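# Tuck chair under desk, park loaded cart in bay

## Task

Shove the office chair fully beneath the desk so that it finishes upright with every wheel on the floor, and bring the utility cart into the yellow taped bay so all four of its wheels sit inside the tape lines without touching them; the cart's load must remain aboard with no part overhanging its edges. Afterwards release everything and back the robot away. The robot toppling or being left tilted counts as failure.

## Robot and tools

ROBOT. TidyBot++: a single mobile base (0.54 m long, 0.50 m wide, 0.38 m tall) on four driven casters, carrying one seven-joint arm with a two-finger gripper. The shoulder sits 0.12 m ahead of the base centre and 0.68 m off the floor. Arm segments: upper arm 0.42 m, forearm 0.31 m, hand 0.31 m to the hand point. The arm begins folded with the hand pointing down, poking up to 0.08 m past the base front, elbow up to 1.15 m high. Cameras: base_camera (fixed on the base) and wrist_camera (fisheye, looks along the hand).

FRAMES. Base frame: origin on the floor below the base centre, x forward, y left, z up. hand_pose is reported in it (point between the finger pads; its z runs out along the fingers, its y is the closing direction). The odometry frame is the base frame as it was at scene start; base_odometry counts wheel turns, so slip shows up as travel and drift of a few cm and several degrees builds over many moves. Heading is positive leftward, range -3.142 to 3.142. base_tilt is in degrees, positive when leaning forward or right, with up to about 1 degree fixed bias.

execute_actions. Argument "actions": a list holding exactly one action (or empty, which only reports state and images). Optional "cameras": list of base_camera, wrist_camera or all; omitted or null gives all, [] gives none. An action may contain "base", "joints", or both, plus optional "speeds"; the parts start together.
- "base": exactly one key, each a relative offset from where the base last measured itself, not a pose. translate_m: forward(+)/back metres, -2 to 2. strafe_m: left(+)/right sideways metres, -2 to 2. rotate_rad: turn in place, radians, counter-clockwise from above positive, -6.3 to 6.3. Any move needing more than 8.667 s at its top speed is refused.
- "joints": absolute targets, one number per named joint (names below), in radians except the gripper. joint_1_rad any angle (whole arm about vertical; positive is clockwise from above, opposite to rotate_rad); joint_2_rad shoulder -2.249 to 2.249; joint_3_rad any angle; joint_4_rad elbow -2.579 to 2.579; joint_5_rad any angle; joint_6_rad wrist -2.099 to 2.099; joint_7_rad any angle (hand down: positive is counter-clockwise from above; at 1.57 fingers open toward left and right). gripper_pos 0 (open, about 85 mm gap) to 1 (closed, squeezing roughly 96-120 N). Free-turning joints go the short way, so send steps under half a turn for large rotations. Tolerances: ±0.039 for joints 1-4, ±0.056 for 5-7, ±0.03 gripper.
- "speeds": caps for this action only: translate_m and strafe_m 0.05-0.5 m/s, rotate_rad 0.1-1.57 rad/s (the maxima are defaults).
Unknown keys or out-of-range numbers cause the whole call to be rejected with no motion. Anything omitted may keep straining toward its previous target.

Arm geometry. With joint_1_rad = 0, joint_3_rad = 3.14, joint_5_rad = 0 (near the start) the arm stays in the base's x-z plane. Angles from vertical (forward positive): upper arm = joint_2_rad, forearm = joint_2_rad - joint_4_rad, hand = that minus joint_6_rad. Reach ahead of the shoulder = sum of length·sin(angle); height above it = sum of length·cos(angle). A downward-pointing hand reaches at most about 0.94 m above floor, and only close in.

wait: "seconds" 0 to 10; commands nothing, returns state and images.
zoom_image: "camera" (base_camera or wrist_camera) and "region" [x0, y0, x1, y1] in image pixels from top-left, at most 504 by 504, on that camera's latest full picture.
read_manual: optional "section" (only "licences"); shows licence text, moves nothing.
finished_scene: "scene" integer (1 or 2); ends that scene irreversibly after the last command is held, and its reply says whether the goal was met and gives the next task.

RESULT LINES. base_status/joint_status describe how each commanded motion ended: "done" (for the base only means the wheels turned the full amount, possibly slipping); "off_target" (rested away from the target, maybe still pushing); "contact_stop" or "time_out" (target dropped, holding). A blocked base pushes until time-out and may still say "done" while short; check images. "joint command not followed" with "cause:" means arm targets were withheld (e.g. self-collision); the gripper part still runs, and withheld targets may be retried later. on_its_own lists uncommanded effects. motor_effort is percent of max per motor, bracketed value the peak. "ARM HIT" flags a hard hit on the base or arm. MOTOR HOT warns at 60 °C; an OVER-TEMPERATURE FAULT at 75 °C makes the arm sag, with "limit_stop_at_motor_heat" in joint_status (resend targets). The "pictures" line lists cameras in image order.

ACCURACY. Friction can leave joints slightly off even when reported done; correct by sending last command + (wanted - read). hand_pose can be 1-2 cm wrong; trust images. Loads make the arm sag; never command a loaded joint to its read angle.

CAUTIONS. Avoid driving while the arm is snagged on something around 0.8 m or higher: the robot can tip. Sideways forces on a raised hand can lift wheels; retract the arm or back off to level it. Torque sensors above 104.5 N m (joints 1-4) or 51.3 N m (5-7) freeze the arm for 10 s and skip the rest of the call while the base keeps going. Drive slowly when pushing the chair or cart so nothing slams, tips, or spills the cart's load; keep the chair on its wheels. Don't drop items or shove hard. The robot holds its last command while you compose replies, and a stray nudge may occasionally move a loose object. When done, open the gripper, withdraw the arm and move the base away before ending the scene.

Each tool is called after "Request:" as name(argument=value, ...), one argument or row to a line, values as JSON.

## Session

Request:
execute_actions(
  actions=[
    {"joints":{"joint_2_rad":-0.7,"joint_4_rad":-2.0,"joint_6_rad":-0.9}},
  ],
)

Scene clock: 1.70 s.
base_odometry: x=+0.000 y=+0.000 heading=+0.000 (m, m, rad; odometry frame)
base_tilt: forward=-0.3 right=+0.2 (deg)
base_status: not commanded
joint_positions: joint_1_rad=+0.058 joint_2_rad=-0.693 joint_3_rad=+3.189 joint_4_rad=-2.014 joint_5_rad=+0.018 joint_6_rad=-0.902 joint_7_rad=+1.596 gripper_pos=+0.000
joint_status: all done
motor_effort: joint_1_rad=+1(1) joint_2_rad=+3(4) joint_3_rad=+0(0) joint_4_rad=+20(20) joint_5_rad=+0(0) joint_6_rad=+7(7) joint_7_rad=+0(0) (%)
hand_pose: x=+0.4006 y=-0.0363 z=+0.8944 quat_wxyz=(+0.022, +0.896, -0.036, +0.443) (m; base frame)
pictures: base_camera, wrist_camera
camera_calibration (this result's frames):
wrist_camera: T_world_to_cam=[[-0.0249038, -0.999527, 0.0180218, -0.0353551], [-0.638079, 0.0020153, -0.769969, 0.994097], [0.769568, -0.0306745, -0.637827, 0.395326], [0, 0, 0, 1]] pos_world=[0.329202, -0.0252154, 1.01821]
Images, in order (width x height): base_camera 644x364, wrist_camera 644x476.

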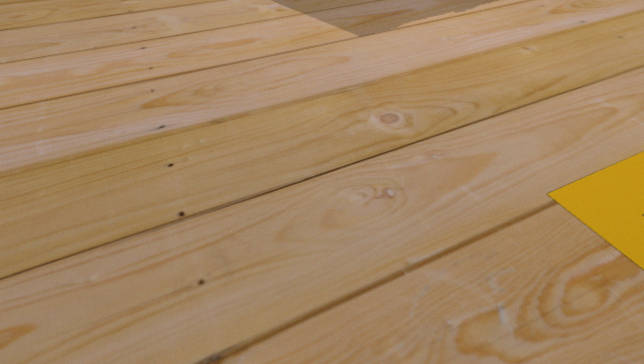

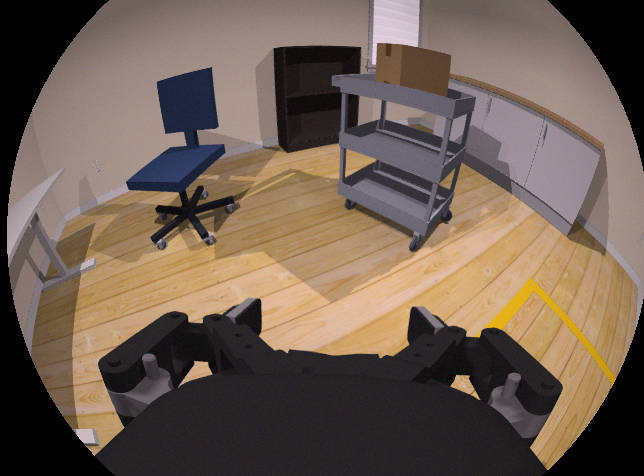

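Request:
execute_actions(
  actions=[
    {"base":{"rotate_rad":0.5},"joints":{"joint_6_rad":-1.3}},
  ],
  cameras=[],
)

Request:
execute_actions(
  actions=[
    {"base":{"strafe_m":-0.7}},
  ],
  cameras=[],
)

Request:
execute_actions(
  actions=[
    {"base":{"translate_m":1.0}},
  ],
)

Scene clock: 17.80 s.
base_odometry: x=+0.000 y=+0.000 heading=+0.499 (m, m, rad; odometry frame)
base_tilt: forward=-0.3 right=+0.3 (deg)
base_status: done
joint_positions: joint_1_rad=+0.058 joint_2_rad=-0.693 joint_3_rad=+3.189 joint_4_rad=-2.010 joint_5_rad=+0.018 joint_6_rad=-1.278 joint_7_rad=+1.596 gripper_pos=+0.000
joint_status: all done
motor_effort: joint_1_rad=+1(0) joint_2_rad=+4(5) joint_3_rad=+0(1) joint_4_rad=+18(20) joint_5_rad=+0(1) joint_6_rad=+5(6) joint_7_rad=+0(0) (%)
hand_pose: x=+0.3150 y=-0.0268 z=+0.8185 quat_wxyz=(+0.011, +0.962, -0.037, +0.269) (m; base frame)
pictures: none
No camera images: the call's "cameras" was empty. Leave "cameras" out to get every camera's image.

Scene clock: 20.57 s.
base_odometry: x=+0.336 y=-0.614 heading=+0.500 (m, m, rad; odometry frame)
base_tilt: forward=-0.3 right=+0.3 (deg)
base_status: done
joint_positions: joint_1_rad=+0.058 joint_2_rad=-0.693 joint_3_rad=+3.189 joint_4_rad=-2.010 joint_5_rad=+0.018 joint_6_rad=-1.278 joint_7_rad=+1.596 gripper_pos=+0.000
joint_status: not commanded
motor_effort: joint_1_rad=+1(0) joint_2_rad=+4(6) joint_3_rad=-1(2) joint_4_rad=+19(18) joint_5_rad=+0(1) joint_6_rad=+5(5) joint_7_rad=+0(0) (%)
hand_pose: x=+0.3150 y=-0.0268 z=+0.8185 quat_wxyz=(+0.011, +0.962, -0.037, +0.269) (m; base frame)
pictures: none
No camera images: the call's "cameras" was empty. Leave "cameras" out to get every camera's image.

Scene clock: 23.93 s.
base_odometry: x=+1.214 y=-0.135 heading=+0.500 (m, m, rad; odometry frame)
base_tilt: forward=-0.3 right=+0.3 (deg)
base_status: done
joint_positions: joint_1_rad=+0.058 joint_2_rad=-0.696 joint_3_rad=+3.189 joint_4_rad=-2.010 joint_5_rad=+0.018 joint_6_rad=-1.278 joint_7_rad=+1.596 gripper_pos=+0.000
joint_status: not commanded
motor_effort: joint_1_rad=+1(2) joint_2_rad=+5(7) joint_3_rad=+0(1) joint_4_rad=+19(19) joint_5_rad=+0(0) joint_6_rad=+5(5) joint_7_rad=+0(0) (%)
hand_pose: x=+0.3146 y=-0.0268 z=+0.8191 quat_wxyz=(+0.011, +0.962, -0.037, +0.271) (m; base frame)
pictures: base_camera, wrist_camera
camera_calibration (this result's frames):
wrist_camera: T_world_to_cam=[[-0.01883, -0.999763, -0.0109058, -0.00490045], [-0.872108, 0.0217581, -0.488829, 0.72511], [0.48895, 0.000306408, -0.872312, 0.694954], [0, 0, 0, 1]] pos_world=[0.292484, -0.0208892, 0.960618]
Images, in order (width x height): base_camera 644x364, wrist_camera 644x476.

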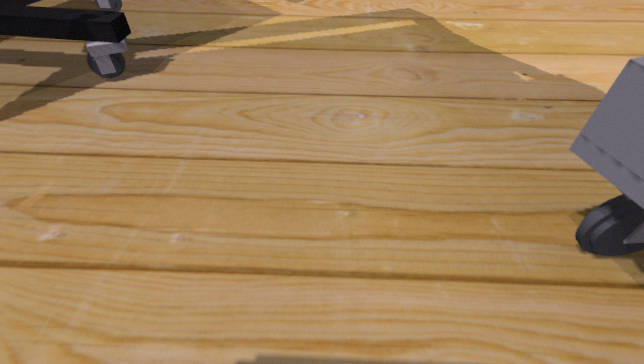

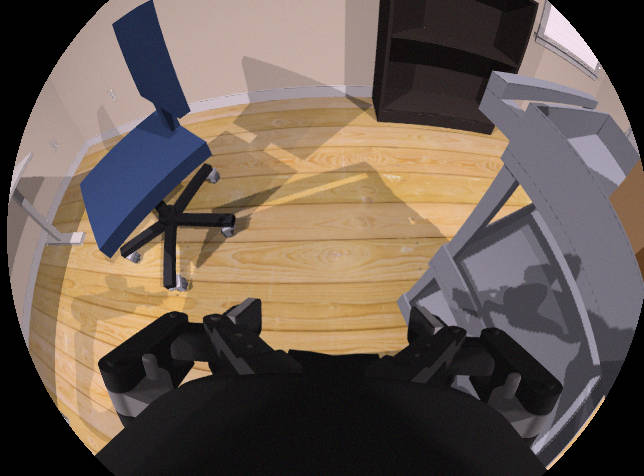

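Request:
execute_actions(
  actions=[
    {"base":{"strafe_m":0.07},"joints":{"joint_1_rad":0,"joint_2_rad":-1.0,"joint_4_rad":-1.5,"joint_6_rad":-1.9,"gripper_pos":1}},
  ],
  cameras=[],
)

Request:
execute_actions(
  actions=[
    {"base":{"translate_m":1.18}},
  ],
  cameras=[],
)

Request:
execute_actions(
  actions=[
    {"base":{"rotate_rad":2.15},"speeds":{"rotate_rad":0.8}},
  ],
)

Scene clock: 30.27 s.
base_odometry: x=+1.181 y=-0.073 heading=+0.500 (m, m, rad; odometry frame)
base_tilt: forward=-0.3 right=+0.3 (deg)
base_status: done
joint_positions: joint_1_rad=+0.016 joint_2_rad=-0.997 joint_3_rad=+3.189 joint_4_rad=-1.514 joint_5_rad=+0.018 joint_6_rad=-1.861 joint_7_rad=+1.596 gripper_pos=+0.999
joint_status: all done
motor_effort: joint_1_rad=+1(1) joint_2_rad=+18(20) joint_3_rad=+0(1) joint_4_rad=+11(19) joint_5_rad=+0(1) joint_6_rad=+6(7) joint_7_rad=+0(0) (%)
hand_pose: x=+0.1361 y=-0.0158 z=+0.9587 quat_wxyz=(+0.001, +0.928, -0.021, +0.372) (m; base frame)
pictures: none
No camera images: the call's "cameras" was empty. Leave "cameras" out to get every camera's image.

Scene clock: 34.00 s.
base_odometry: x=+2.216 y=+0.493 heading=+0.500 (m, m, rad; odometry frame)
base_tilt: forward=-0.3 right=+0.3 (deg)
base_status: done
joint_positions: joint_1_rad=+0.015 joint_2_rad=-0.998 joint_3_rad=+3.189 joint_4_rad=-1.513 joint_5_rad=+0.018 joint_6_rad=-1.861 joint_7_rad=+1.596 gripper_pos=+0.999
joint_status: not commanded
motor_effort: joint_1_rad=+1(1) joint_2_rad=+18(21) joint_3_rad=+0(1) joint_4_rad=+12(12) joint_5_rad=+0(1) joint_6_rad=+6(7) joint_7_rad=+0(0) (%)
hand_pose: x=+0.1356 y=-0.0158 z=+0.9589 quat_wxyz=(+0.001, +0.928, -0.020, +0.373) (m; base frame)
pictures: none
No camera images: the call's "cameras" was empty. Leave "cameras" out to get every camera's image.

Scene clock: 37.50 s.
base_odometry: x=+2.216 y=+0.493 heading=+2.649 (m, m, rad; odometry frame)
base_tilt: forward=-0.3 right=+0.3 (deg)
base_status: done
joint_positions: joint_1_rad=+0.013 joint_2_rad=-0.998 joint_3_rad=+3.189 joint_4_rad=-1.513 joint_5_rad=+0.018 joint_6_rad=-1.861 joint_7_rad=+1.596 gripper_pos=+0.999
joint_status: not commanded
motor_effort: joint_1_rad=+1(1) joint_2_rad=+18(18) joint_3_rad=+0(1) joint_4_rad=+12(12) joint_5_rad=+0(1) joint_6_rad=+6(6) joint_7_rad=+0(0) (%)
hand_pose: x=+0.1357 y=-0.0158 z=+0.9589 quat_wxyz=(+0.001, +0.928, -0.019, +0.373) (m; base frame)
pictures: base_camera, wrist_camera
camera_calibration (this result's frames):
wrist_camera: T_world_to_cam=[[0.0236726, -0.99965, -0.0118225, -0.000600125], [-0.747357, -0.00984108, -0.664349, 0.788055], [0.664, 0.0245625, -0.747329, 0.761183], [0, 0, 0, 1]] pos_world=[0.0835472, -0.0115411, 1.09239]
Images, in order (width x height): base_camera 644x364, wrist_camera 644x476.

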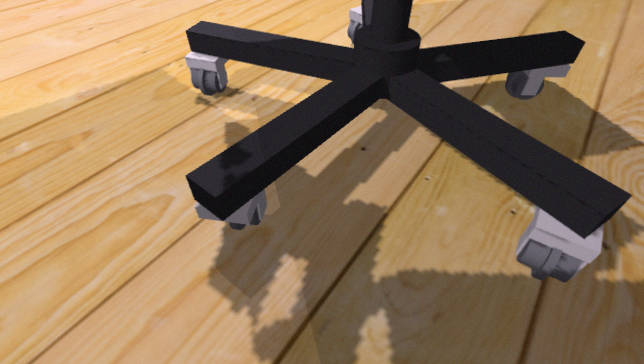

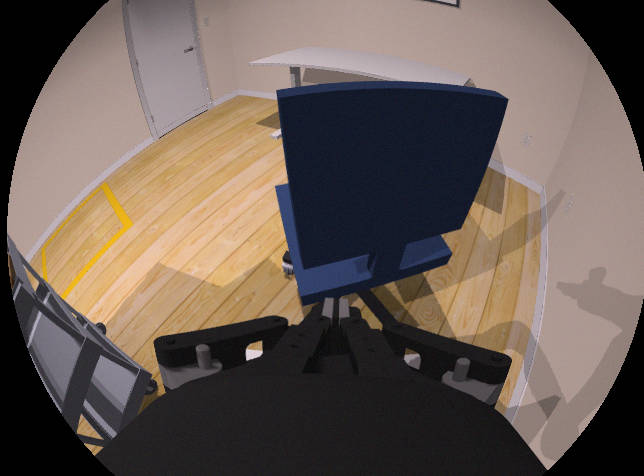

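Request:
execute_actions(
  actions=[
    {"base":{"strafe_m":-0.25},"speeds":{"strafe_m":0.2}},
  ],
  cameras=[],
)

Request:
execute_actions(
  actions=[
    {"base":{"rotate_rad":0.27},"speeds":{"rotate_rad":0.4}},
  ],
  cameras=["base_camera"],
)

Request:
execute_actions(
  actions=[
    {"base":{"translate_m":0.8},"speeds":{"translate_m":0.15}},
  ],
)

Scene clock: 43.60 s.
base_odometry: x=+2.334 y=+0.713 heading=+2.650 (m, m, rad; odometry frame)
base_tilt: forward=-0.3 right=+0.3 (deg)
base_status: done
joint_positions: joint_1_rad=+0.008 joint_2_rad=-0.998 joint_3_rad=+3.189 joint_4_rad=-1.513 joint_5_rad=+0.018 joint_6_rad=-1.861 joint_7_rad=+1.596 gripper_pos=+0.999
joint_status: not commanded
motor_effort: joint_1_rad=+1(1) joint_2_rad=+18(19) joint_3_rad=+0(2) joint_4_rad=+12(12) joint_5_rad=+0(1) joint_6_rad=+6(6) joint_7_rad=+0(0) (%)
hand_pose: x=+0.1357 y=-0.0157 z=+0.9589 quat_wxyz=(+0.000, +0.928, -0.017, +0.373) (m; base frame)
pictures: none
No camera images: the call's "cameras" was empty. Leave "cameras" out to get every camera's image.

Scene clock: 44.83 s.
base_odometry: x=+2.334 y=+0.714 heading=+2.920 (m, m, rad; odometry frame)
base_tilt: forward=-0.3 right=+0.3 (deg)
base_status: done
joint_positions: joint_1_rad=+0.008 joint_2_rad=-0.998 joint_3_rad=+3.189 joint_4_rad=-1.513 joint_5_rad=+0.018 joint_6_rad=-1.861 joint_7_rad=+1.596 gripper_pos=+0.999
joint_status: not commanded
motor_effort: joint_1_rad=+1(0) joint_2_rad=+18(18) joint_3_rad=+0(0) joint_4_rad=+12(12) joint_5_rad=+0(0) joint_6_rad=+6(6) joint_7_rad=+0(0) (%)
hand_pose: x=+0.1357 y=-0.0157 z=+0.9589 quat_wxyz=(+0.000, +0.928, -0.017, +0.373) (m; base frame)
pictures: base_camera
Images, in order (width x height): base_camera 644x364.

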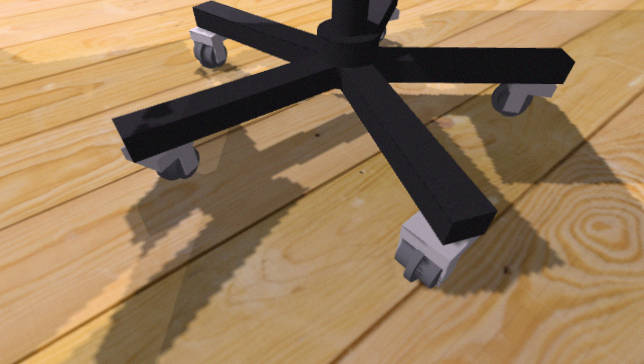

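Scene clock: 50.83 s.
base_odometry: x=+1.553 y=+0.889 heading=+2.921 (m, m, rad; odometry frame)
base_tilt: forward=-0.3 right=+0.3 (deg)
base_status: done
joint_positions: joint_1_rad=+0.007 joint_2_rad=-0.998 joint_3_rad=+3.189 joint_4_rad=-1.513 joint_5_rad=+0.018 joint_6_rad=-1.862 joint_7_rad=+1.596 gripper_pos=+0.999
joint_status: not commanded
motor_effort: joint_1_rad=+1(2) joint_2_rad=+18(23) joint_3_rad=+0(1) joint_4_rad=+12(13) joint_5_rad=+0(1) joint_6_rad=+6(7) joint_7_rad=+0(0) (%)
hand_pose: x=+0.1356 y=-0.0157 z=+0.9590 quat_wxyz=(+0.000, +0.928, -0.017, +0.373) (m; base frame)
pictures: base_camera, wrist_camera
camera_calibration (this result's frames):
wrist_camera: T_world_to_cam=[[0.02892, -0.999512, -0.0118433, -0.00119474], [-0.747422, -0.0137558, -0.664207, 0.787857], [0.66372, 0.0280609, -0.747455, 0.761502], [0, 0, 0, 1]] pos_world=[0.0834724, -0.011725, 1.09247]
Images, in order (width x height): base_camera 644x364, wrist_camera 644x476.

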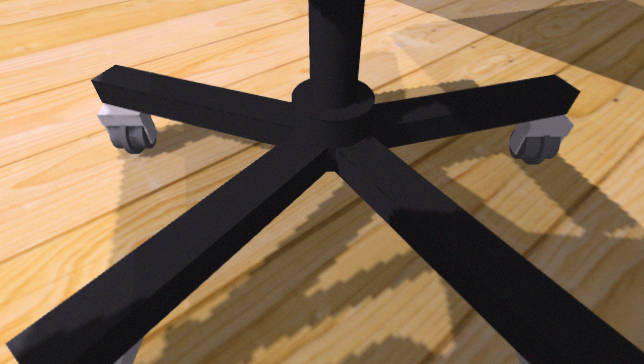

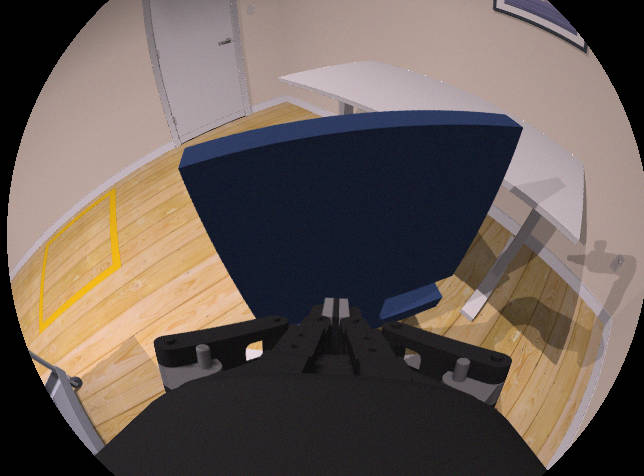

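Request:
execute_actions(
  actions=[
    {"base":{"translate_m":-0.25}},
  ],
  cameras=[],
)

Request:
execute_actions(
  actions=[
    {"base":{"strafe_m":0.1},"joints":{"joint_1_rad":-0.3,"joint_2_rad":-0.5,"joint_4_rad":-2.3,"joint_6_rad":-0.1}},
  ],
  cameras=[],
)

Request:
execute_actions(
  actions=[
    {"base":{"translate_m":0.22},"speeds":{"translate_m":0.08}},
  ],
)

Scene clock: 57.90 s.
base_odometry: x=+1.797 y=+0.834 heading=+2.922 (m, m, rad; odometry frame)
base_tilt: forward=-0.3 right=+0.3 (deg)
base_status: done
joint_positions: joint_1_rad=+0.007 joint_2_rad=-1.004 joint_3_rad=+3.189 joint_4_rad=-1.512 joint_5_rad=+0.018 joint_6_rad=-1.862 joint_7_rad=+1.596 gripper_pos=+0.999
joint_status: not commanded
motor_effort: joint_1_rad=+1(0) joint_2_rad=+18(22) joint_3_rad=+0(1) joint_4_rad=+12(12) joint_5_rad=+0(1) joint_6_rad=+6(7) joint_7_rad=+0(0) (%)
hand_pose: x=+0.1340 y=-0.0157 z=+0.9594 quat_wxyz=(+0.000, +0.926, -0.017, +0.376) (m; base frame)
pictures: none
No camera images: the call's "cameras" was empty. Leave "cameras" out to get every camera's image.

Scene clock: 60.23 s.
base_odometry: x=+1.776 y=+0.737 heading=+2.922 (m, m, rad; odometry frame)
base_tilt: forward=-0.3 right=+0.2 (deg)
base_status: done
joint_positions: joint_1_rad=-0.285 joint_2_rad=-0.508 joint_3_rad=+3.189 joint_4_rad=-2.285 joint_5_rad=+0.018 joint_6_rad=-0.140 joint_7_rad=+1.596 gripper_pos=+0.999
joint_status: all done
motor_effort: joint_1_rad=+1(4) joint_2_rad=-3(20) joint_3_rad=+0(1) joint_4_rad=+21(20) joint_5_rad=+0(1) joint_6_rad=+8(8) joint_7_rad=+0(0) (%)
hand_pose: x=+0.5047 y=+0.0920 z=+0.8794 quat_wxyz=(-0.066, +0.811, +0.110, +0.571) (m; base frame)
pictures: none
No camera images: the call's "cameras" was empty. Leave "cameras" out to get every camera's image.

Scene clock: 63.50 s.
base_odometry: x=+1.561 y=+0.784 heading=+2.922 (m, m, rad; odometry frame)
base_tilt: forward=-0.3 right=+0.3 (deg)
base_status: done
joint_positions: joint_1_rad=-0.300 joint_2_rad=-0.506 joint_3_rad=+3.182 joint_4_rad=-2.292 joint_5_rad=+0.018 joint_6_rad=-0.139 joint_7_rad=+1.596 gripper_pos=+0.999
joint_status: not commanded
motor_effort: joint_1_rad=+1(4) joint_2_rad=-3(5) joint_3_rad=+0(5) joint_4_rad=+20(23) joint_5_rad=+0(1) joint_6_rad=+8(11) joint_7_rad=+0(0) (%)
hand_pose: x=+0.5017 y=+0.1002 z=+0.8747 quat_wxyz=(-0.070, +0.812, +0.120, +0.567) (m; base frame)
pictures: base_camera, wrist_camera
camera_calibration (this result's frames):
wrist_camera: T_world_to_cam=[[0.323609, -0.944908, 0.0492648, -0.103714], [-0.349581, -0.167781, -0.921761, 1.04821], [0.879244, 0.281068, -0.384617, 0.00142243], [0, 0, 0, 1]] pos_world=[0.398747, 0.0774703, 0.971858]
Images, in order (width x height): base_camera 644x364, wrist_camera 644x476.

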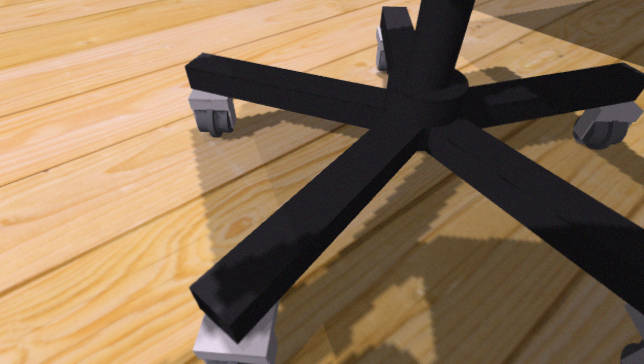

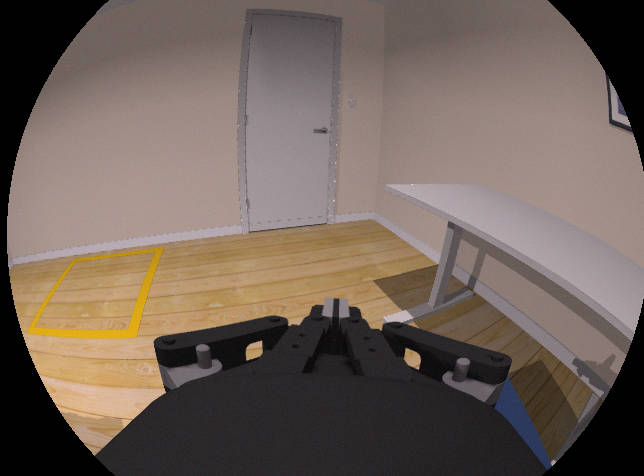

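Request:
execute_actions(
  actions=[
    {"base":{"translate_m":-0.3},"joints":{"joint_1_rad":0,"joint_2_rad":-1.0,"joint_4_rad":-1.5,"joint_6_rad":-1.9}},
  ],
  cameras=[],
)

Request:
execute_actions(
  actions=[
    {"base":{"strafe_m":0.35}},
  ],
  cameras=[],
)

Request:
execute_actions(
  actions=[
    {"base":{"rotate_rad":-0.75}},
  ],
)

Scene clock: 69.03 s.
base_odometry: x=+1.854 y=+0.719 heading=+2.922 (m, m, rad; odometry frame)
base_tilt: forward=-0.3 right=+0.3 (deg)
base_status: done
joint_positions: joint_1_rad=-0.014 joint_2_rad=-0.997 joint_3_rad=+3.183 joint_4_rad=-1.514 joint_5_rad=+0.017 joint_6_rad=-1.864 joint_7_rad=+1.596 gripper_pos=+0.999
joint_status: all done
motor_effort: joint_1_rad=+1(7) joint_2_rad=+17(20) joint_3_rad=+0(8) joint_4_rad=+12(22) joint_5_rad=+0(2) joint_6_rad=+6(9) joint_7_rad=+0(1) (%)
hand_pose: x=+0.1358 y=-0.0134 z=+0.9579 quat_wxyz=(-0.003, +0.929, -0.004, +0.371) (m; base frame)
pictures: none
No camera images: the call's "cameras" was empty. Leave "cameras" out to get every camera's image.

Scene clock: 71.07 s.
base_odometry: x=+1.778 y=+0.377 heading=+2.922 (m, m, rad; odometry frame)
base_tilt: forward=-0.3 right=+0.2 (deg)
base_status: done
joint_positions: joint_1_rad=-0.005 joint_2_rad=-0.997 joint_3_rad=+3.183 joint_4_rad=-1.514 joint_5_rad=+0.017 joint_6_rad=-1.864 joint_7_rad=+1.596 gripper_pos=+0.999
joint_status: not commanded
motor_effort: joint_1_rad=+1(3) joint_2_rad=+18(19) joint_3_rad=+0(2) joint_4_rad=+12(13) joint_5_rad=+0(1) joint_6_rad=+6(6) joint_7_rad=+0(0) (%)
hand_pose: x=+0.1357 y=-0.0137 z=+0.9579 quat_wxyz=(-0.002, +0.929, -0.008, +0.371) (m; base frame)
pictures: none
No camera images: the call's "cameras" was empty. Leave "cameras" out to get every camera's image.

Scene clock: 72.73 s.
base_odometry: x=+1.778 y=+0.377 heading=+2.173 (m, m, rad; odometry frame)
base_tilt: forward=-0.3 right=+0.3 (deg)
base_status: done
joint_positions: joint_1_rad=-0.005 joint_2_rad=-0.997 joint_3_rad=+3.183 joint_4_rad=-1.514 joint_5_rad=+0.017 joint_6_rad=-1.864 joint_7_rad=+1.596 gripper_pos=+0.999
joint_status: not commanded
motor_effort: joint_1_rad=+1(0) joint_2_rad=+18(19) joint_3_rad=+0(0) joint_4_rad=+12(12) joint_5_rad=+0(0) joint_6_rad=+6(7) joint_7_rad=+0(0) (%)
hand_pose: x=+0.1357 y=-0.0137 z=+0.9579 quat_wxyz=(-0.002, +0.929, -0.008, +0.371) (m; base frame)
pictures: base_camera, wrist_camera
camera_calibration (this result's frames):
wrist_camera: T_world_to_cam=[[0.0457073, -0.998922, -0.00809199, -0.00507378], [-0.75042, -0.0289876, -0.660325, 0.783745], [0.659379, 0.0362541, -0.750936, 0.764628], [0, 0, 0, 1]] pos_world=[0.0841901, -0.0100703, 1.09167]
Images, in order (width x height): base_camera 644x364, wrist_camera 644x476.

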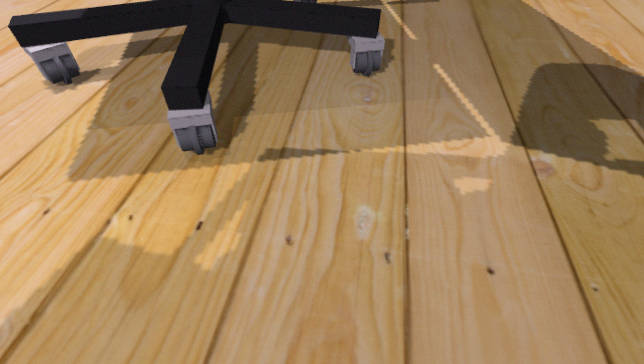

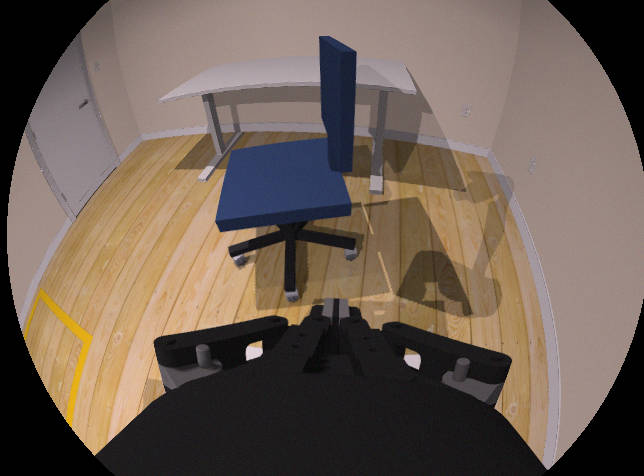

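Request:
execute_actions(
  actions=[
    {"base":{"strafe_m":-0.16},"joints":{"joint_2_rad":0,"joint_4_rad":-2.5,"joint_6_rad":0.8,"joint_7_rad":0}},
  ],
  cameras=[],
)

Request:
execute_actions(
  actions=[
    {"base":{"translate_m":0.14}},
  ],
  cameras=["wrist_camera"],
)

Request:
execute_actions(
  actions=[
    {"base":{"strafe_m":0.35},"speeds":{"strafe_m":0.08}},
  ],
)

Scene clock: 82.13 s.
base_odometry: x=+1.910 y=+0.468 heading=+2.172 (m, m, rad; odometry frame)
base_tilt: forward=-0.3 right=+0.3 (deg)
base_status: done
joint_positions: joint_1_rad=-0.004 joint_2_rad=-0.006 joint_3_rad=+3.186 joint_4_rad=-2.484 joint_5_rad=+0.017 joint_6_rad=+0.761 joint_7_rad=+0.021 gripper_pos=+0.999
joint_status: all done
motor_effort: joint_1_rad=+1(2) joint_2_rad=-14(21) joint_3_rad=+0(2) joint_4_rad=+15(21) joint_5_rad=+0(1) joint_6_rad=+8(8) joint_7_rad=+0(0) (%)
hand_pose: x=+0.6184 y=-0.0150 z=+0.8098 quat_wxyz=(-0.448, +0.536, -0.534, +0.476) (m; base frame)
pictures: none
No camera images: the call's "cameras" was empty. Leave "cameras" out to get every camera's image.

Scene clock: 83.57 s.
base_odometry: x=+1.831 y=+0.583 heading=+2.172 (m, m, rad; odometry frame)
base_tilt: forward=-0.3 right=+0.3 (deg)
base_status: done
joint_positions: joint_1_rad=-0.004 joint_2_rad=+0.000 joint_3_rad=+3.186 joint_4_rad=-2.486 joint_5_rad=+0.017 joint_6_rad=+0.762 joint_7_rad=+0.021 gripper_pos=+0.999
joint_status: not commanded
motor_effort: joint_1_rad=+1(2) joint_2_rad=-14(17) joint_3_rad=+0(0) joint_4_rad=+15(16) joint_5_rad=+0(0) joint_6_rad=+8(9) joint_7_rad=+0(1) (%)
hand_pose: x=+0.6186 y=-0.0150 z=+0.8059 quat_wxyz=(-0.446, +0.538, -0.536, +0.474) (m; base frame)
pictures: wrist_camera
camera_calibration (this result's frames):
wrist_camera: T_world_to_cam=[[-0.114594, -0.0723968, -0.990771, 0.875267], [-0.020839, 0.997297, -0.0704634, 0.134407], [0.993194, 0.012572, -0.115793, -0.386605], [0, 0, 0, 1]] pos_world=[0.487076, -0.065817, 0.831893]
Images, in order (width x height): wrist_camera 644x476.

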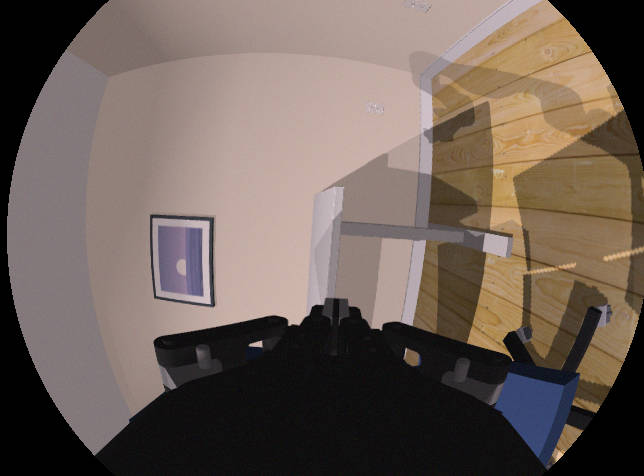

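Scene clock: 88.47 s.
base_odometry: x=+1.542 y=+0.385 heading=+2.172 (m, m, rad; odometry frame)
base_tilt: forward=-0.3 right=+0.3 (deg)
base_status: done
joint_positions: joint_1_rad=-0.001 joint_2_rad=+0.000 joint_3_rad=+3.187 joint_4_rad=-2.491 joint_5_rad=+0.017 joint_6_rad=+0.762 joint_7_rad=+0.021 gripper_pos=+0.999
joint_status: not commanded
motor_effort: joint_1_rad=+1(2) joint_2_rad=-14(15) joint_3_rad=+0(4) joint_4_rad=+15(17) joint_5_rad=+0(2) joint_6_rad=+8(9) joint_7_rad=+0(0) (%)
hand_pose: x=+0.6170 y=-0.0172 z=+0.8033 quat_wxyz=(-0.444, +0.538, -0.538, +0.473) (m; base frame)
pictures: base_camera, wrist_camera
camera_calibration (this result's frames):
wrist_camera: T_world_to_cam=[[-0.120092, -0.0716478, -0.990174, 0.875267], [-0.0166989, 0.997397, -0.0701451, 0.133564], [0.992622, 0.00811096, -0.120976, -0.380838], [0, 0, 0, 1]] pos_world=[0.485371, -0.0674166, 0.829964]
Images, in order (width x height): base_camera 644x364, wrist_camera 644x476.

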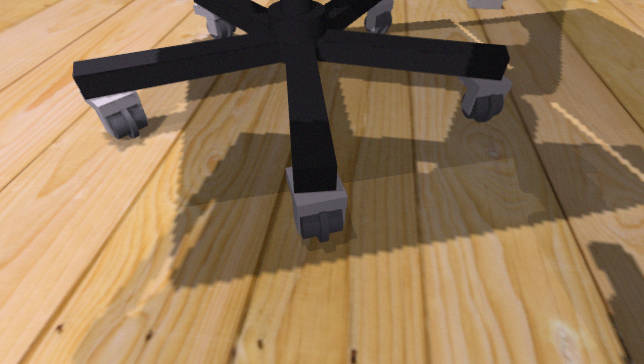

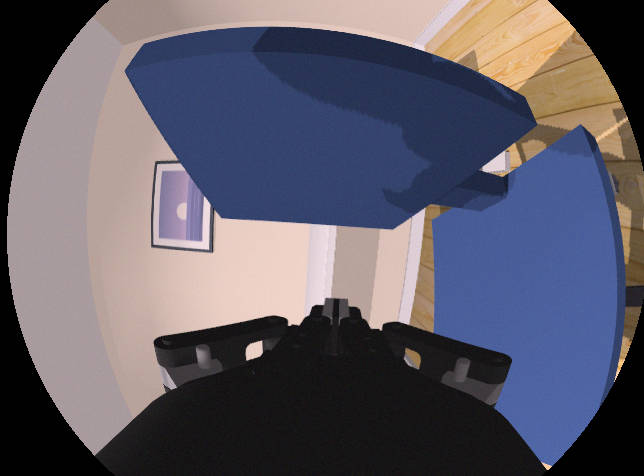

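Request:
execute_actions(
  actions=[
    {"base":{"translate_m":-0.1}},
  ],
  cameras=[],
)

Request:
execute_actions(
  actions=[
    {"base":{"strafe_m":-0.4}},
  ],
  cameras=[],
)

Request:
execute_actions(
  actions=[
    {"base":{"translate_m":0.2}},
  ],
  cameras=[],
)

Request:
execute_actions(
  actions=[
    {"base":{"strafe_m":0.28},"speeds":{"strafe_m":0.08}},
  ],
)

Scene clock: 93.10 s.
base_odometry: x=+1.598 y=+0.303 heading=+2.172 (m, m, rad; odometry frame)
base_tilt: forward=-0.3 right=+0.3 (deg)
base_status: done
joint_positions: joint_1_rad=-0.001 joint_2_rad=-0.003 joint_3_rad=+3.187 joint_4_rad=-2.492 joint_5_rad=+0.017 joint_6_rad=+0.762 joint_7_rad=+0.021 gripper_pos=+0.999
joint_status: not commanded
motor_effort: joint_1_rad=+1(2) joint_2_rad=-14(17) joint_3_rad=+0(0) joint_4_rad=+14(16) joint_5_rad=+0(0) joint_6_rad=+8(9) joint_7_rad=+0(0) (%)
hand_pose: x=+0.6163 y=-0.0172 z=+0.8040 quat_wxyz=(-0.444, +0.537, -0.538, +0.474) (m; base frame)
pictures: none
No camera images: the call's "cameras" was empty. Leave "cameras" out to get every camera's image.

Scene clock: 95.27 s.
base_odometry: x=+1.929 y=+0.529 heading=+2.171 (m, m, rad; odometry frame)
base_tilt: forward=-0.3 right=+0.3 (deg)
base_status: done
joint_positions: joint_1_rad=+0.000 joint_2_rad=-0.003 joint_3_rad=+3.187 joint_4_rad=-2.492 joint_5_rad=+0.017 joint_6_rad=+0.762 joint_7_rad=+0.021 gripper_pos=+0.999
joint_status: not commanded
motor_effort: joint_1_rad=+1(1) joint_2_rad=-14(15) joint_3_rad=+0(2) joint_4_rad=+15(14) joint_5_rad=+0(1) joint_6_rad=+9(9) joint_7_rad=+0(0) (%)
hand_pose: x=+0.6162 y=-0.0176 z=+0.8040 quat_wxyz=(-0.444, +0.537, -0.538, +0.474) (m; base frame)
pictures: none
No camera images: the call's "cameras" was empty. Leave "cameras" out to get every camera's image.

Scene clock: 96.90 s.
base_odometry: x=+1.816 y=+0.694 heading=+2.171 (m, m, rad; odometry frame)
base_tilt: forward=-0.3 right=+0.3 (deg)
base_status: done
joint_positions: joint_1_rad=+0.000 joint_2_rad=+0.001 joint_3_rad=+3.187 joint_4_rad=-2.493 joint_5_rad=+0.017 joint_6_rad=+0.762 joint_7_rad=+0.021 gripper_pos=+0.999
joint_status: not commanded
motor_effort: joint_1_rad=+1(1) joint_2_rad=-14(17) joint_3_rad=+0(0) joint_4_rad=+14(16) joint_5_rad=+0(0) joint_6_rad=+9(9) joint_7_rad=+1(0) (%)
hand_pose: x=+0.6166 y=-0.0176 z=+0.8018 quat_wxyz=(-0.443, +0.538, -0.539, +0.473) (m; base frame)
pictures: none
No camera images: the call's "cameras" was empty. Leave "cameras" out to get every camera's image.

Scene clock: 100.93 s.
base_odometry: x=+1.584 y=+0.536 heading=+2.171 (m, m, rad; odometry frame)
base_tilt: forward=-0.3 right=+0.3 (deg)
base_status: done
joint_positions: joint_1_rad=+0.023 joint_2_rad=+0.001 joint_3_rad=+3.215 joint_4_rad=-2.493 joint_5_rad=+0.005 joint_6_rad=+0.762 joint_7_rad=+0.021 gripper_pos=+0.999
joint_status: not commanded
motor_effort: joint_1_rad=-2(8) joint_2_rad=-14(15) joint_3_rad=-3(9) joint_4_rad=+15(17) joint_5_rad=+2(6) joint_6_rad=+8(9) joint_7_rad=+0(1) (%)
hand_pose: x=+0.6152 y=-0.0452 z=+0.8017 quat_wxyz=(-0.430, +0.520, -0.557, +0.484) (m; base frame)
pictures: base_camera, wrist_camera
camera_calibration (this result's frames):
wrist_camera: T_world_to_cam=[[-0.126506, -0.0569532, -0.99033, 0.876251], [0.0438061, 0.997056, -0.0629358, 0.1184], [0.990998, -0.0513442, -0.123638, -0.378563], [0, 0, 0, 1]] pos_world=[0.480819, -0.0875829, 0.828424]
Images, in order (width x height): base_camera 644x364, wrist_camera 644x476.

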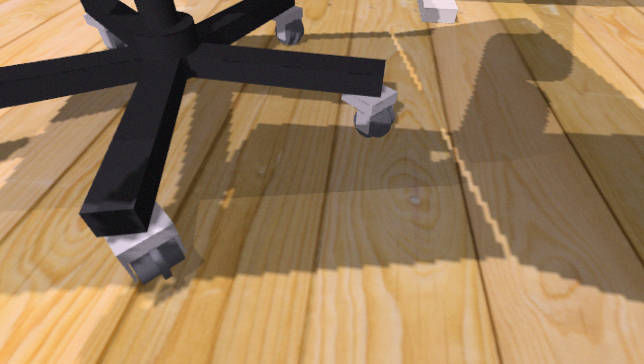

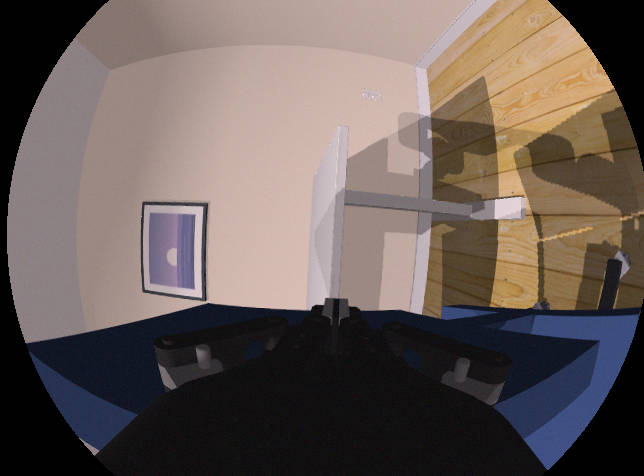

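Request:
execute_actions(
  actions=[
    {"base":{"translate_m":-0.07}},
  ],
  cameras=[],
)

Request:
execute_actions(
  actions=[
    {"base":{"strafe_m":0.2},"speeds":{"strafe_m":0.08}},
  ],
)

Scene clock: 103.43 s.
base_odometry: x=+1.624 y=+0.478 heading=+2.171 (m, m, rad; odometry frame)
base_tilt: forward=-0.3 right=+0.3 (deg)
base_status: done
joint_positions: joint_1_rad=+0.014 joint_2_rad=-0.002 joint_3_rad=+3.206 joint_4_rad=-2.494 joint_5_rad=+0.005 joint_6_rad=+0.762 joint_7_rad=+0.021 gripper_pos=+0.999
joint_status: not commanded
motor_effort: joint_1_rad=+1(1) joint_2_rad=-14(16) joint_3_rad=+0(3) joint_4_rad=+14(16) joint_5_rad=+0(2) joint_6_rad=+9(9) joint_7_rad=+0(0) (%)
hand_pose: x=+0.6152 y=-0.0365 z=+0.8030 quat_wxyz=(-0.435, +0.524, -0.552, +0.481) (m; base frame)
pictures: none
No camera images: the call's "cameras" was empty. Leave "cameras" out to get every camera's image.

Scene clock: 106.70 s.
base_odometry: x=+1.459 y=+0.365 heading=+2.171 (m, m, rad; odometry frame)
base_tilt: forward=-0.3 right=+0.3 (deg)
base_status: done
joint_positions: joint_1_rad=+0.017 joint_2_rad=-0.004 joint_3_rad=+3.209 joint_4_rad=-2.497 joint_5_rad=+0.002 joint_6_rad=+0.763 joint_7_rad=+0.021 gripper_pos=+0.999
joint_status: not commanded
motor_effort: joint_1_rad=+0(9) joint_2_rad=-14(15) joint_3_rad=-1(10) joint_4_rad=+14(18) joint_5_rad=+0(6) joint_6_rad=+9(9) joint_7_rad=+0(0) (%)
hand_pose: x=+0.6138 y=-0.0402 z=+0.8029 quat_wxyz=(-0.434, +0.522, -0.554, +0.482) (m; base frame)
pictures: base_camera, wrist_camera
camera_calibration (this result's frames):
wrist_camera: T_world_to_cam=[[-0.123183, -0.0563436, -0.990783, 0.875898], [0.0349816, 0.99752, -0.0610759, 0.117424], [0.991767, -0.0421827, -0.120907, -0.379137], [0, 0, 0, 1]] pos_world=[0.479804, -0.0837749, 0.829156]
Images, in order (width x height): base_camera 644x364, wrist_camera 644x476.

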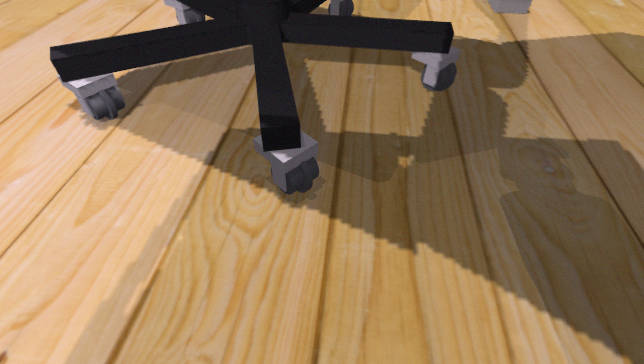

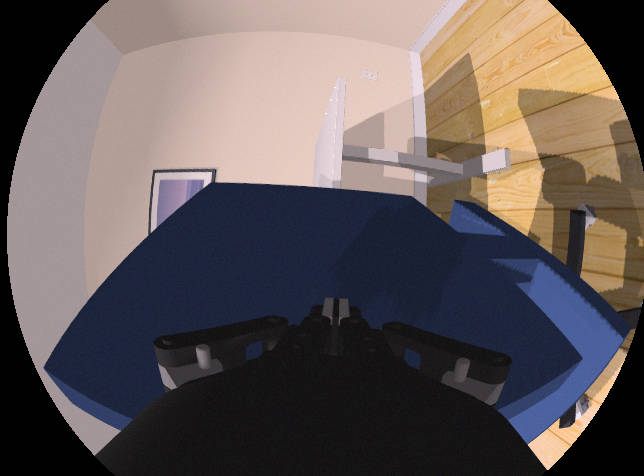

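Request:
execute_actions(
  actions=[
    {"base":{"translate_m":-0.07}},
  ],
  cameras=[],
)

Request:
execute_actions(
  actions=[
    {"base":{"strafe_m":0.22},"speeds":{"strafe_m":0.08}},
  ],
)

Scene clock: 109.47 s.
base_odometry: x=+1.498 y=+0.307 heading=+2.171 (m, m, rad; odometry frame)
base_tilt: forward=-0.3 right=+0.3 (deg)
base_status: done
joint_positions: joint_1_rad=+0.015 joint_2_rad=-0.005 joint_3_rad=+3.207 joint_4_rad=-2.497 joint_5_rad=+0.002 joint_6_rad=+0.763 joint_7_rad=+0.021 gripper_pos=+0.999
joint_status: not commanded
motor_effort: joint_1_rad=+1(0) joint_2_rad=-14(17) joint_3_rad=+0(1) joint_4_rad=+15(16) joint_5_rad=+0(1) joint_6_rad=+9(9) joint_7_rad=+0(0) (%)
hand_pose: x=+0.6139 y=-0.0377 z=+0.8031 quat_wxyz=(-0.435, +0.523, -0.553, +0.481) (m; base frame)
pictures: none
No camera images: the call's "cameras" was empty. Leave "cameras" out to get every camera's image.

Scene clock: 112.73 s.
base_odometry: x=+1.317 y=+0.182 heading=+2.171 (m, m, rad; odometry frame)
base_tilt: forward=-0.3 right=+0.3 (deg)
base_status: done
joint_positions: joint_1_rad=+0.012 joint_2_rad=-0.005 joint_3_rad=+3.203 joint_4_rad=-2.498 joint_5_rad=+0.002 joint_6_rad=+0.763 joint_7_rad=+0.021 gripper_pos=+0.999
joint_status: not commanded
motor_effort: joint_1_rad=+1(5) joint_2_rad=-14(15) joint_3_rad=+0(6) joint_4_rad=+15(17) joint_5_rad=+0(4) joint_6_rad=+8(9) joint_7_rad=+0(0) (%)
hand_pose: x=+0.6138 y=-0.0346 z=+0.8025 quat_wxyz=(-0.436, +0.525, -0.551, +0.480) (m; base frame)
pictures: base_camera, wrist_camera
camera_calibration (this result's frames):
wrist_camera: T_world_to_cam=[[-0.123334, -0.0575436, -0.990695, 0.875766], [0.0237755, 0.997859, -0.0609196, 0.118575], [0.99208, -0.0310678, -0.121702, -0.378046], [0, 0, 0, 1]] pos_world=[0.480245, -0.0796717, 0.828832]
Images, in order (width x height): base_camera 644x364, wrist_camera 644x476.

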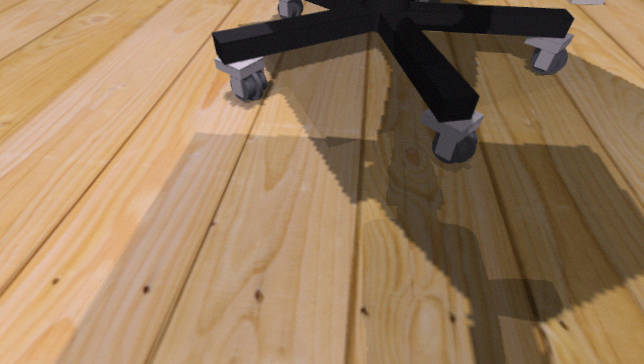

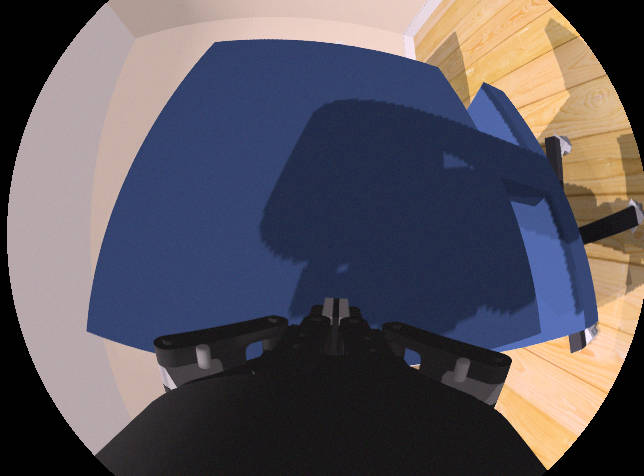

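Request:
execute_actions(
  actions=[
    {"base":{"translate_m":0.06},"speeds":{"translate_m":0.05}},
  ],
  cameras=[],
)

Request:
execute_actions(
  actions=[
    {"base":{"translate_m":-0.1},"speeds":{"translate_m":0.2}},
  ],
  cameras=[],
)

Request:
execute_actions(
  actions=[
    {"base":{"rotate_rad":-0.1},"joints":{"joint_1_rad":0,"joint_2_rad":-1.0,"joint_4_rad":-1.5,"joint_6_rad":-1.9,"joint_7_rad":1.57}},
  ],
)

Scene clock: 117.13 s.
base_odometry: x=+1.283 y=+0.232 heading=+2.171 (m, m, rad; odometry frame)
base_tilt: forward=-0.3 right=+0.3 (deg)
base_status: done
joint_positions: joint_1_rad=+0.007 joint_2_rad=-0.004 joint_3_rad=+3.197 joint_4_rad=-2.504 joint_5_rad=+0.003 joint_6_rad=+0.763 joint_7_rad=+0.021 gripper_pos=+0.999
joint_status: not commanded
motor_effort: joint_1_rad=+1(1) joint_2_rad=-14(15) joint_3_rad=+0(2) joint_4_rad=+15(21) joint_5_rad=+0(1) joint_6_rad=+8(10) joint_7_rad=+0(0) (%)
hand_pose: x=+0.6122 y=-0.0285 z=+0.7991 quat_wxyz=(-0.438, +0.530, -0.550, +0.475) (m; base frame)
pictures: none
No camera images: the call's "cameras" was empty. Leave "cameras" out to get every camera's image.

Scene clock: 118.40 s.
base_odometry: x=+1.339 y=+0.149 heading=+2.171 (m, m, rad; odometry frame)
base_tilt: forward=-0.3 right=+0.3 (deg)
base_status: done
joint_positions: joint_1_rad=+0.006 joint_2_rad=-0.003 joint_3_rad=+3.196 joint_4_rad=-2.504 joint_5_rad=+0.003 joint_6_rad=+0.763 joint_7_rad=+0.021 gripper_pos=+0.999
joint_status: not commanded
motor_effort: joint_1_rad=+1(2) joint_2_rad=-14(16) joint_3_rad=+0(1) joint_4_rad=+14(16) joint_5_rad=+0(1) joint_6_rad=+8(9) joint_7_rad=+0(0) (%)
hand_pose: x=+0.6123 y=-0.0282 z=+0.7988 quat_wxyz=(-0.437, +0.530, -0.550, +0.475) (m; base frame)
pictures: none
No camera images: the call's "cameras" was empty. Leave "cameras" out to get every camera's image.

Scene clock: 121.53 s.
base_odometry: x=+1.339 y=+0.149 heading=+2.071 (m, m, rad; odometry frame)
base_tilt: forward=-0.3 right=+0.3 (deg)
base_status: done
joint_positions: joint_1_rad=+0.005 joint_2_rad=-1.004 joint_3_rad=+3.195 joint_4_rad=-1.512 joint_5_rad=+0.003 joint_6_rad=-1.867 joint_7_rad=+1.549 gripper_pos=+0.999
joint_status: all done
motor_effort: joint_1_rad=+1(4) joint_2_rad=+18(20) joint_3_rad=+0(1) joint_4_rad=+12(21) joint_5_rad=+0(1) joint_6_rad=+6(8) joint_7_rad=+0(0) (%)
hand_pose: x=+0.1329 y=-0.0125 z=+0.9582 quat_wxyz=(-0.018, +0.927, -0.035, +0.373) (m; base frame)
pictures: base_camera, wrist_camera
camera_calibration (this result's frames):
wrist_camera: T_world_to_cam=[[0.00709699, -0.998296, -0.0579125, 0.0491262], [-0.745879, 0.0332894, -0.665249, 0.786734], [0.666043, 0.047917, -0.744372, 0.759601], [0, 0, 0, 1]] pos_world=[0.0805326, -0.0135452, 1.09165]
Images, in order (width x height): base_camera 644x364, wrist_camera 644x476.

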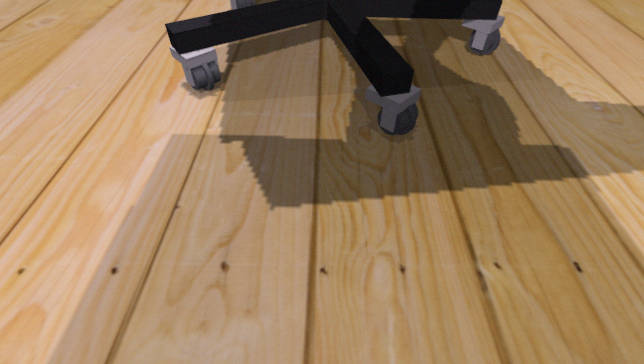

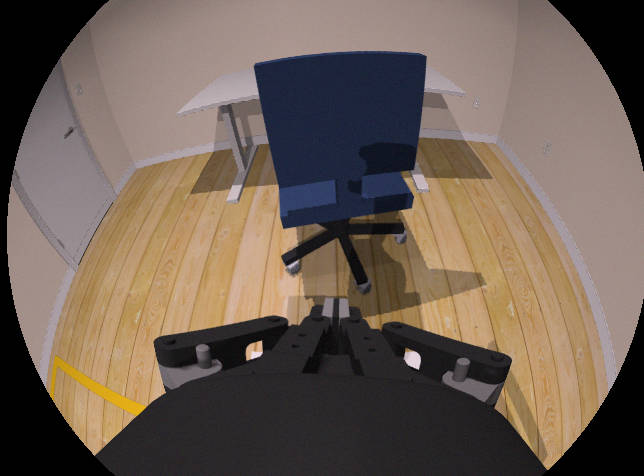

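Request:
execute_actions(
  actions=[
    {"base":{"translate_m":0.85},"speeds":{"translate_m":0.14}},
  ],
)

Scene clock: 129.40 s.
base_odometry: x=+0.932 y=+0.895 heading=+2.070 (m, m, rad; odometry frame)
base_tilt: forward=-0.3 right=+0.2 (deg)
base_status: done
joint_positions: joint_1_rad=+0.005 joint_2_rad=-1.001 joint_3_rad=+3.195 joint_4_rad=-1.512 joint_5_rad=+0.003 joint_6_rad=-1.867 joint_7_rad=+1.549 gripper_pos=+0.999
joint_status: not commanded
motor_effort: joint_1_rad=+1(2) joint_2_rad=+18(24) joint_3_rad=+0(1) joint_4_rad=+12(13) joint_5_rad=+0(1) joint_6_rad=+6(8) joint_7_rad=+0(0) (%)
hand_pose: x=+0.1337 y=-0.0125 z=+0.9583 quat_wxyz=(-0.018, +0.927, -0.035, +0.372) (m; base frame)
pictures: base_camera, wrist_camera
camera_calibration (this result's frames):
wrist_camera: T_world_to_cam=[[0.00688635, -0.998299, -0.0578924, 0.0491113], [-0.747635, 0.0333068, -0.663275, 0.785807], [0.664075, 0.0478499, -0.746134, 0.761121], [0, 0, 0, 1]] pos_world=[0.0817173, -0.0135646, 1.09195]
Images, in order (width x height): base_camera 644x364, wrist_camera 644x476.

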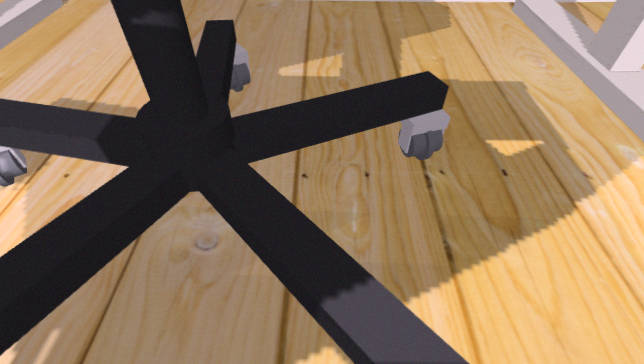

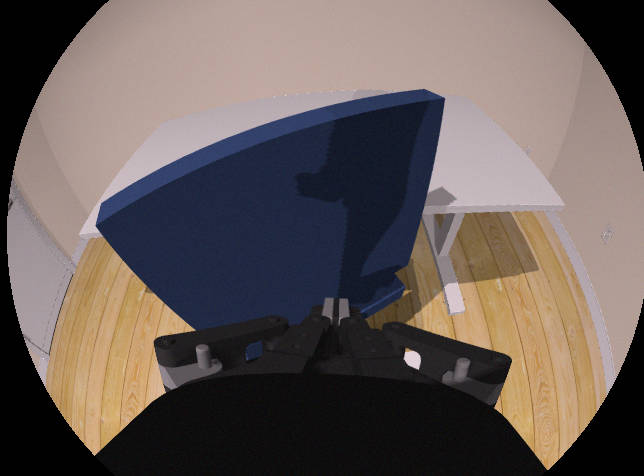

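Request:
execute_actions(
  actions=[
    {"base":{"translate_m":-0.08}},
  ],
  cameras=[],
)

Request:
execute_actions(
  actions=[
    {"base":{"strafe_m":0.24}},
  ],
  cameras=[],
)

Request:
execute_actions(
  actions=[
    {"base":{"rotate_rad":-0.15}},
  ],
  cameras=[],
)

Request:
execute_actions(
  actions=[
    {"base":{"translate_m":0.25},"speeds":{"translate_m":0.08}},
  ],
)

Scene clock: 133.33 s.
base_odometry: x=+0.971 y=+0.825 heading=+2.070 (m, m, rad; odometry frame)
base_tilt: forward=-0.3 right=+0.3 (deg)
base_status: done
joint_positions: joint_1_rad=+0.005 joint_2_rad=-1.004 joint_3_rad=+3.195 joint_4_rad=-1.511 joint_5_rad=+0.003 joint_6_rad=-1.867 joint_7_rad=+1.549 gripper_pos=+0.999
joint_status: not commanded
motor_effort: joint_1_rad=+2(1) joint_2_rad=+18(21) joint_3_rad=+0(0) joint_4_rad=+11(12) joint_5_rad=+0(0) joint_6_rad=+6(7) joint_7_rad=+0(0) (%)
hand_pose: x=+0.1328 y=-0.0125 z=+0.9585 quat_wxyz=(-0.018, +0.927, -0.035, +0.374) (m; base frame)
pictures: none
No camera images: the call's "cameras" was empty. Leave "cameras" out to get every camera's image.

Scene clock: 135.07 s.
base_odometry: x=+0.760 y=+0.710 heading=+2.070 (m, m, rad; odometry frame)
base_tilt: forward=-0.3 right=+0.3 (deg)
base_status: done
joint_positions: joint_1_rad=+0.005 joint_2_rad=-1.004 joint_3_rad=+3.194 joint_4_rad=-1.511 joint_5_rad=+0.003 joint_6_rad=-1.867 joint_7_rad=+1.549 gripper_pos=+0.999
joint_status: not commanded
motor_effort: joint_1_rad=+1(1) joint_2_rad=+18(19) joint_3_rad=+0(2) joint_4_rad=+12(13) joint_5_rad=+0(1) joint_6_rad=+6(6) joint_7_rad=+0(0) (%)
hand_pose: x=+0.1328 y=-0.0121 z=+0.9585 quat_wxyz=(-0.017, +0.927, -0.035, +0.374) (m; base frame)
pictures: none
No camera images: the call's "cameras" was empty. Leave "cameras" out to get every camera's image.

Scene clock: 135.97 s.
base_odometry: x=+0.759 y=+0.710 heading=+1.919 (m, m, rad; odometry frame)
base_tilt: forward=-0.3 right=+0.3 (deg)
base_status: done
joint_positions: joint_1_rad=+0.005 joint_2_rad=-1.004 joint_3_rad=+3.194 joint_4_rad=-1.511 joint_5_rad=+0.003 joint_6_rad=-1.867 joint_7_rad=+1.549 gripper_pos=+0.999
joint_status: not commanded
motor_effort: joint_1_rad=+1(0) joint_2_rad=+18(19) joint_3_rad=+0(0) joint_4_rad=+12(12) joint_5_rad=+0(0) joint_6_rad=+6(6) joint_7_rad=+0(0) (%)
hand_pose: x=+0.1329 y=-0.0121 z=+0.9585 quat_wxyz=(-0.017, +0.927, -0.035, +0.374) (m; base frame)
pictures: none
No camera images: the call's "cameras" was empty. Leave "cameras" out to get every camera's image.

Scene clock: 142.27 s.
base_odometry: x=+0.675 y=+0.943 heading=+1.917 (m, m, rad; odometry frame)
base_tilt: forward=-0.3 right=+0.2 (deg)
base_status: translate_m time_out (by the wheels' count: +0.248 of +0.250)
joint_positions: joint_1_rad=+0.005 joint_2_rad=-1.000 joint_3_rad=+3.194 joint_4_rad=-1.511 joint_5_rad=+0.003 joint_6_rad=-1.867 joint_7_rad=+1.549 gripper_pos=+0.999
joint_status: not commanded
motor_effort: joint_1_rad=+1(1) joint_2_rad=+18(22) joint_3_rad=+0(2) joint_4_rad=+12(13) joint_5_rad=+0(1) joint_6_rad=+6(7) joint_7_rad=+0(0) (%)
hand_pose: x=+0.1341 y=-0.0121 z=+0.9585 quat_wxyz=(-0.017, +0.928, -0.035, +0.372) (m; base frame)
pictures: base_camera, wrist_camera
camera_calibration (this result's frames):
wrist_camera: T_world_to_cam=[[0.00793066, -0.998381, -0.0563261, 0.0478339], [-0.748221, 0.0314446, -0.662704, 0.785681], [0.663403, 0.0474001, -0.74676, 0.761689], [0, 0, 0, 1]] pos_world=[0.0821768, -0.0130531, 1.09217]
Images, in order (width x height): base_camera 644x364, wrist_camera 644x476.

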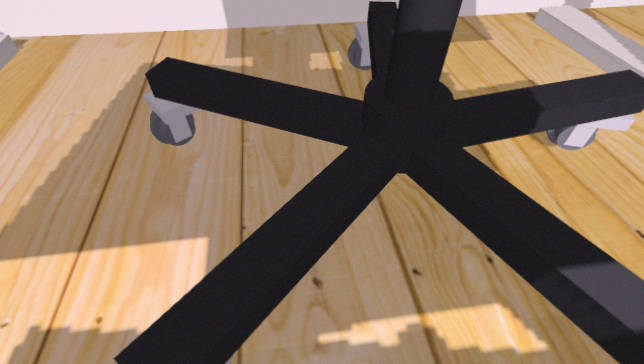

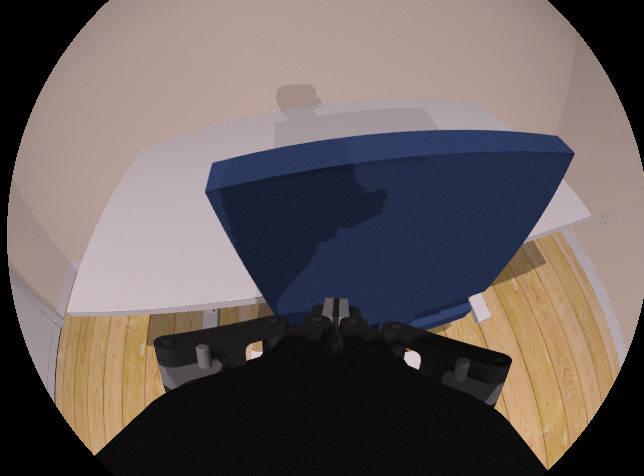

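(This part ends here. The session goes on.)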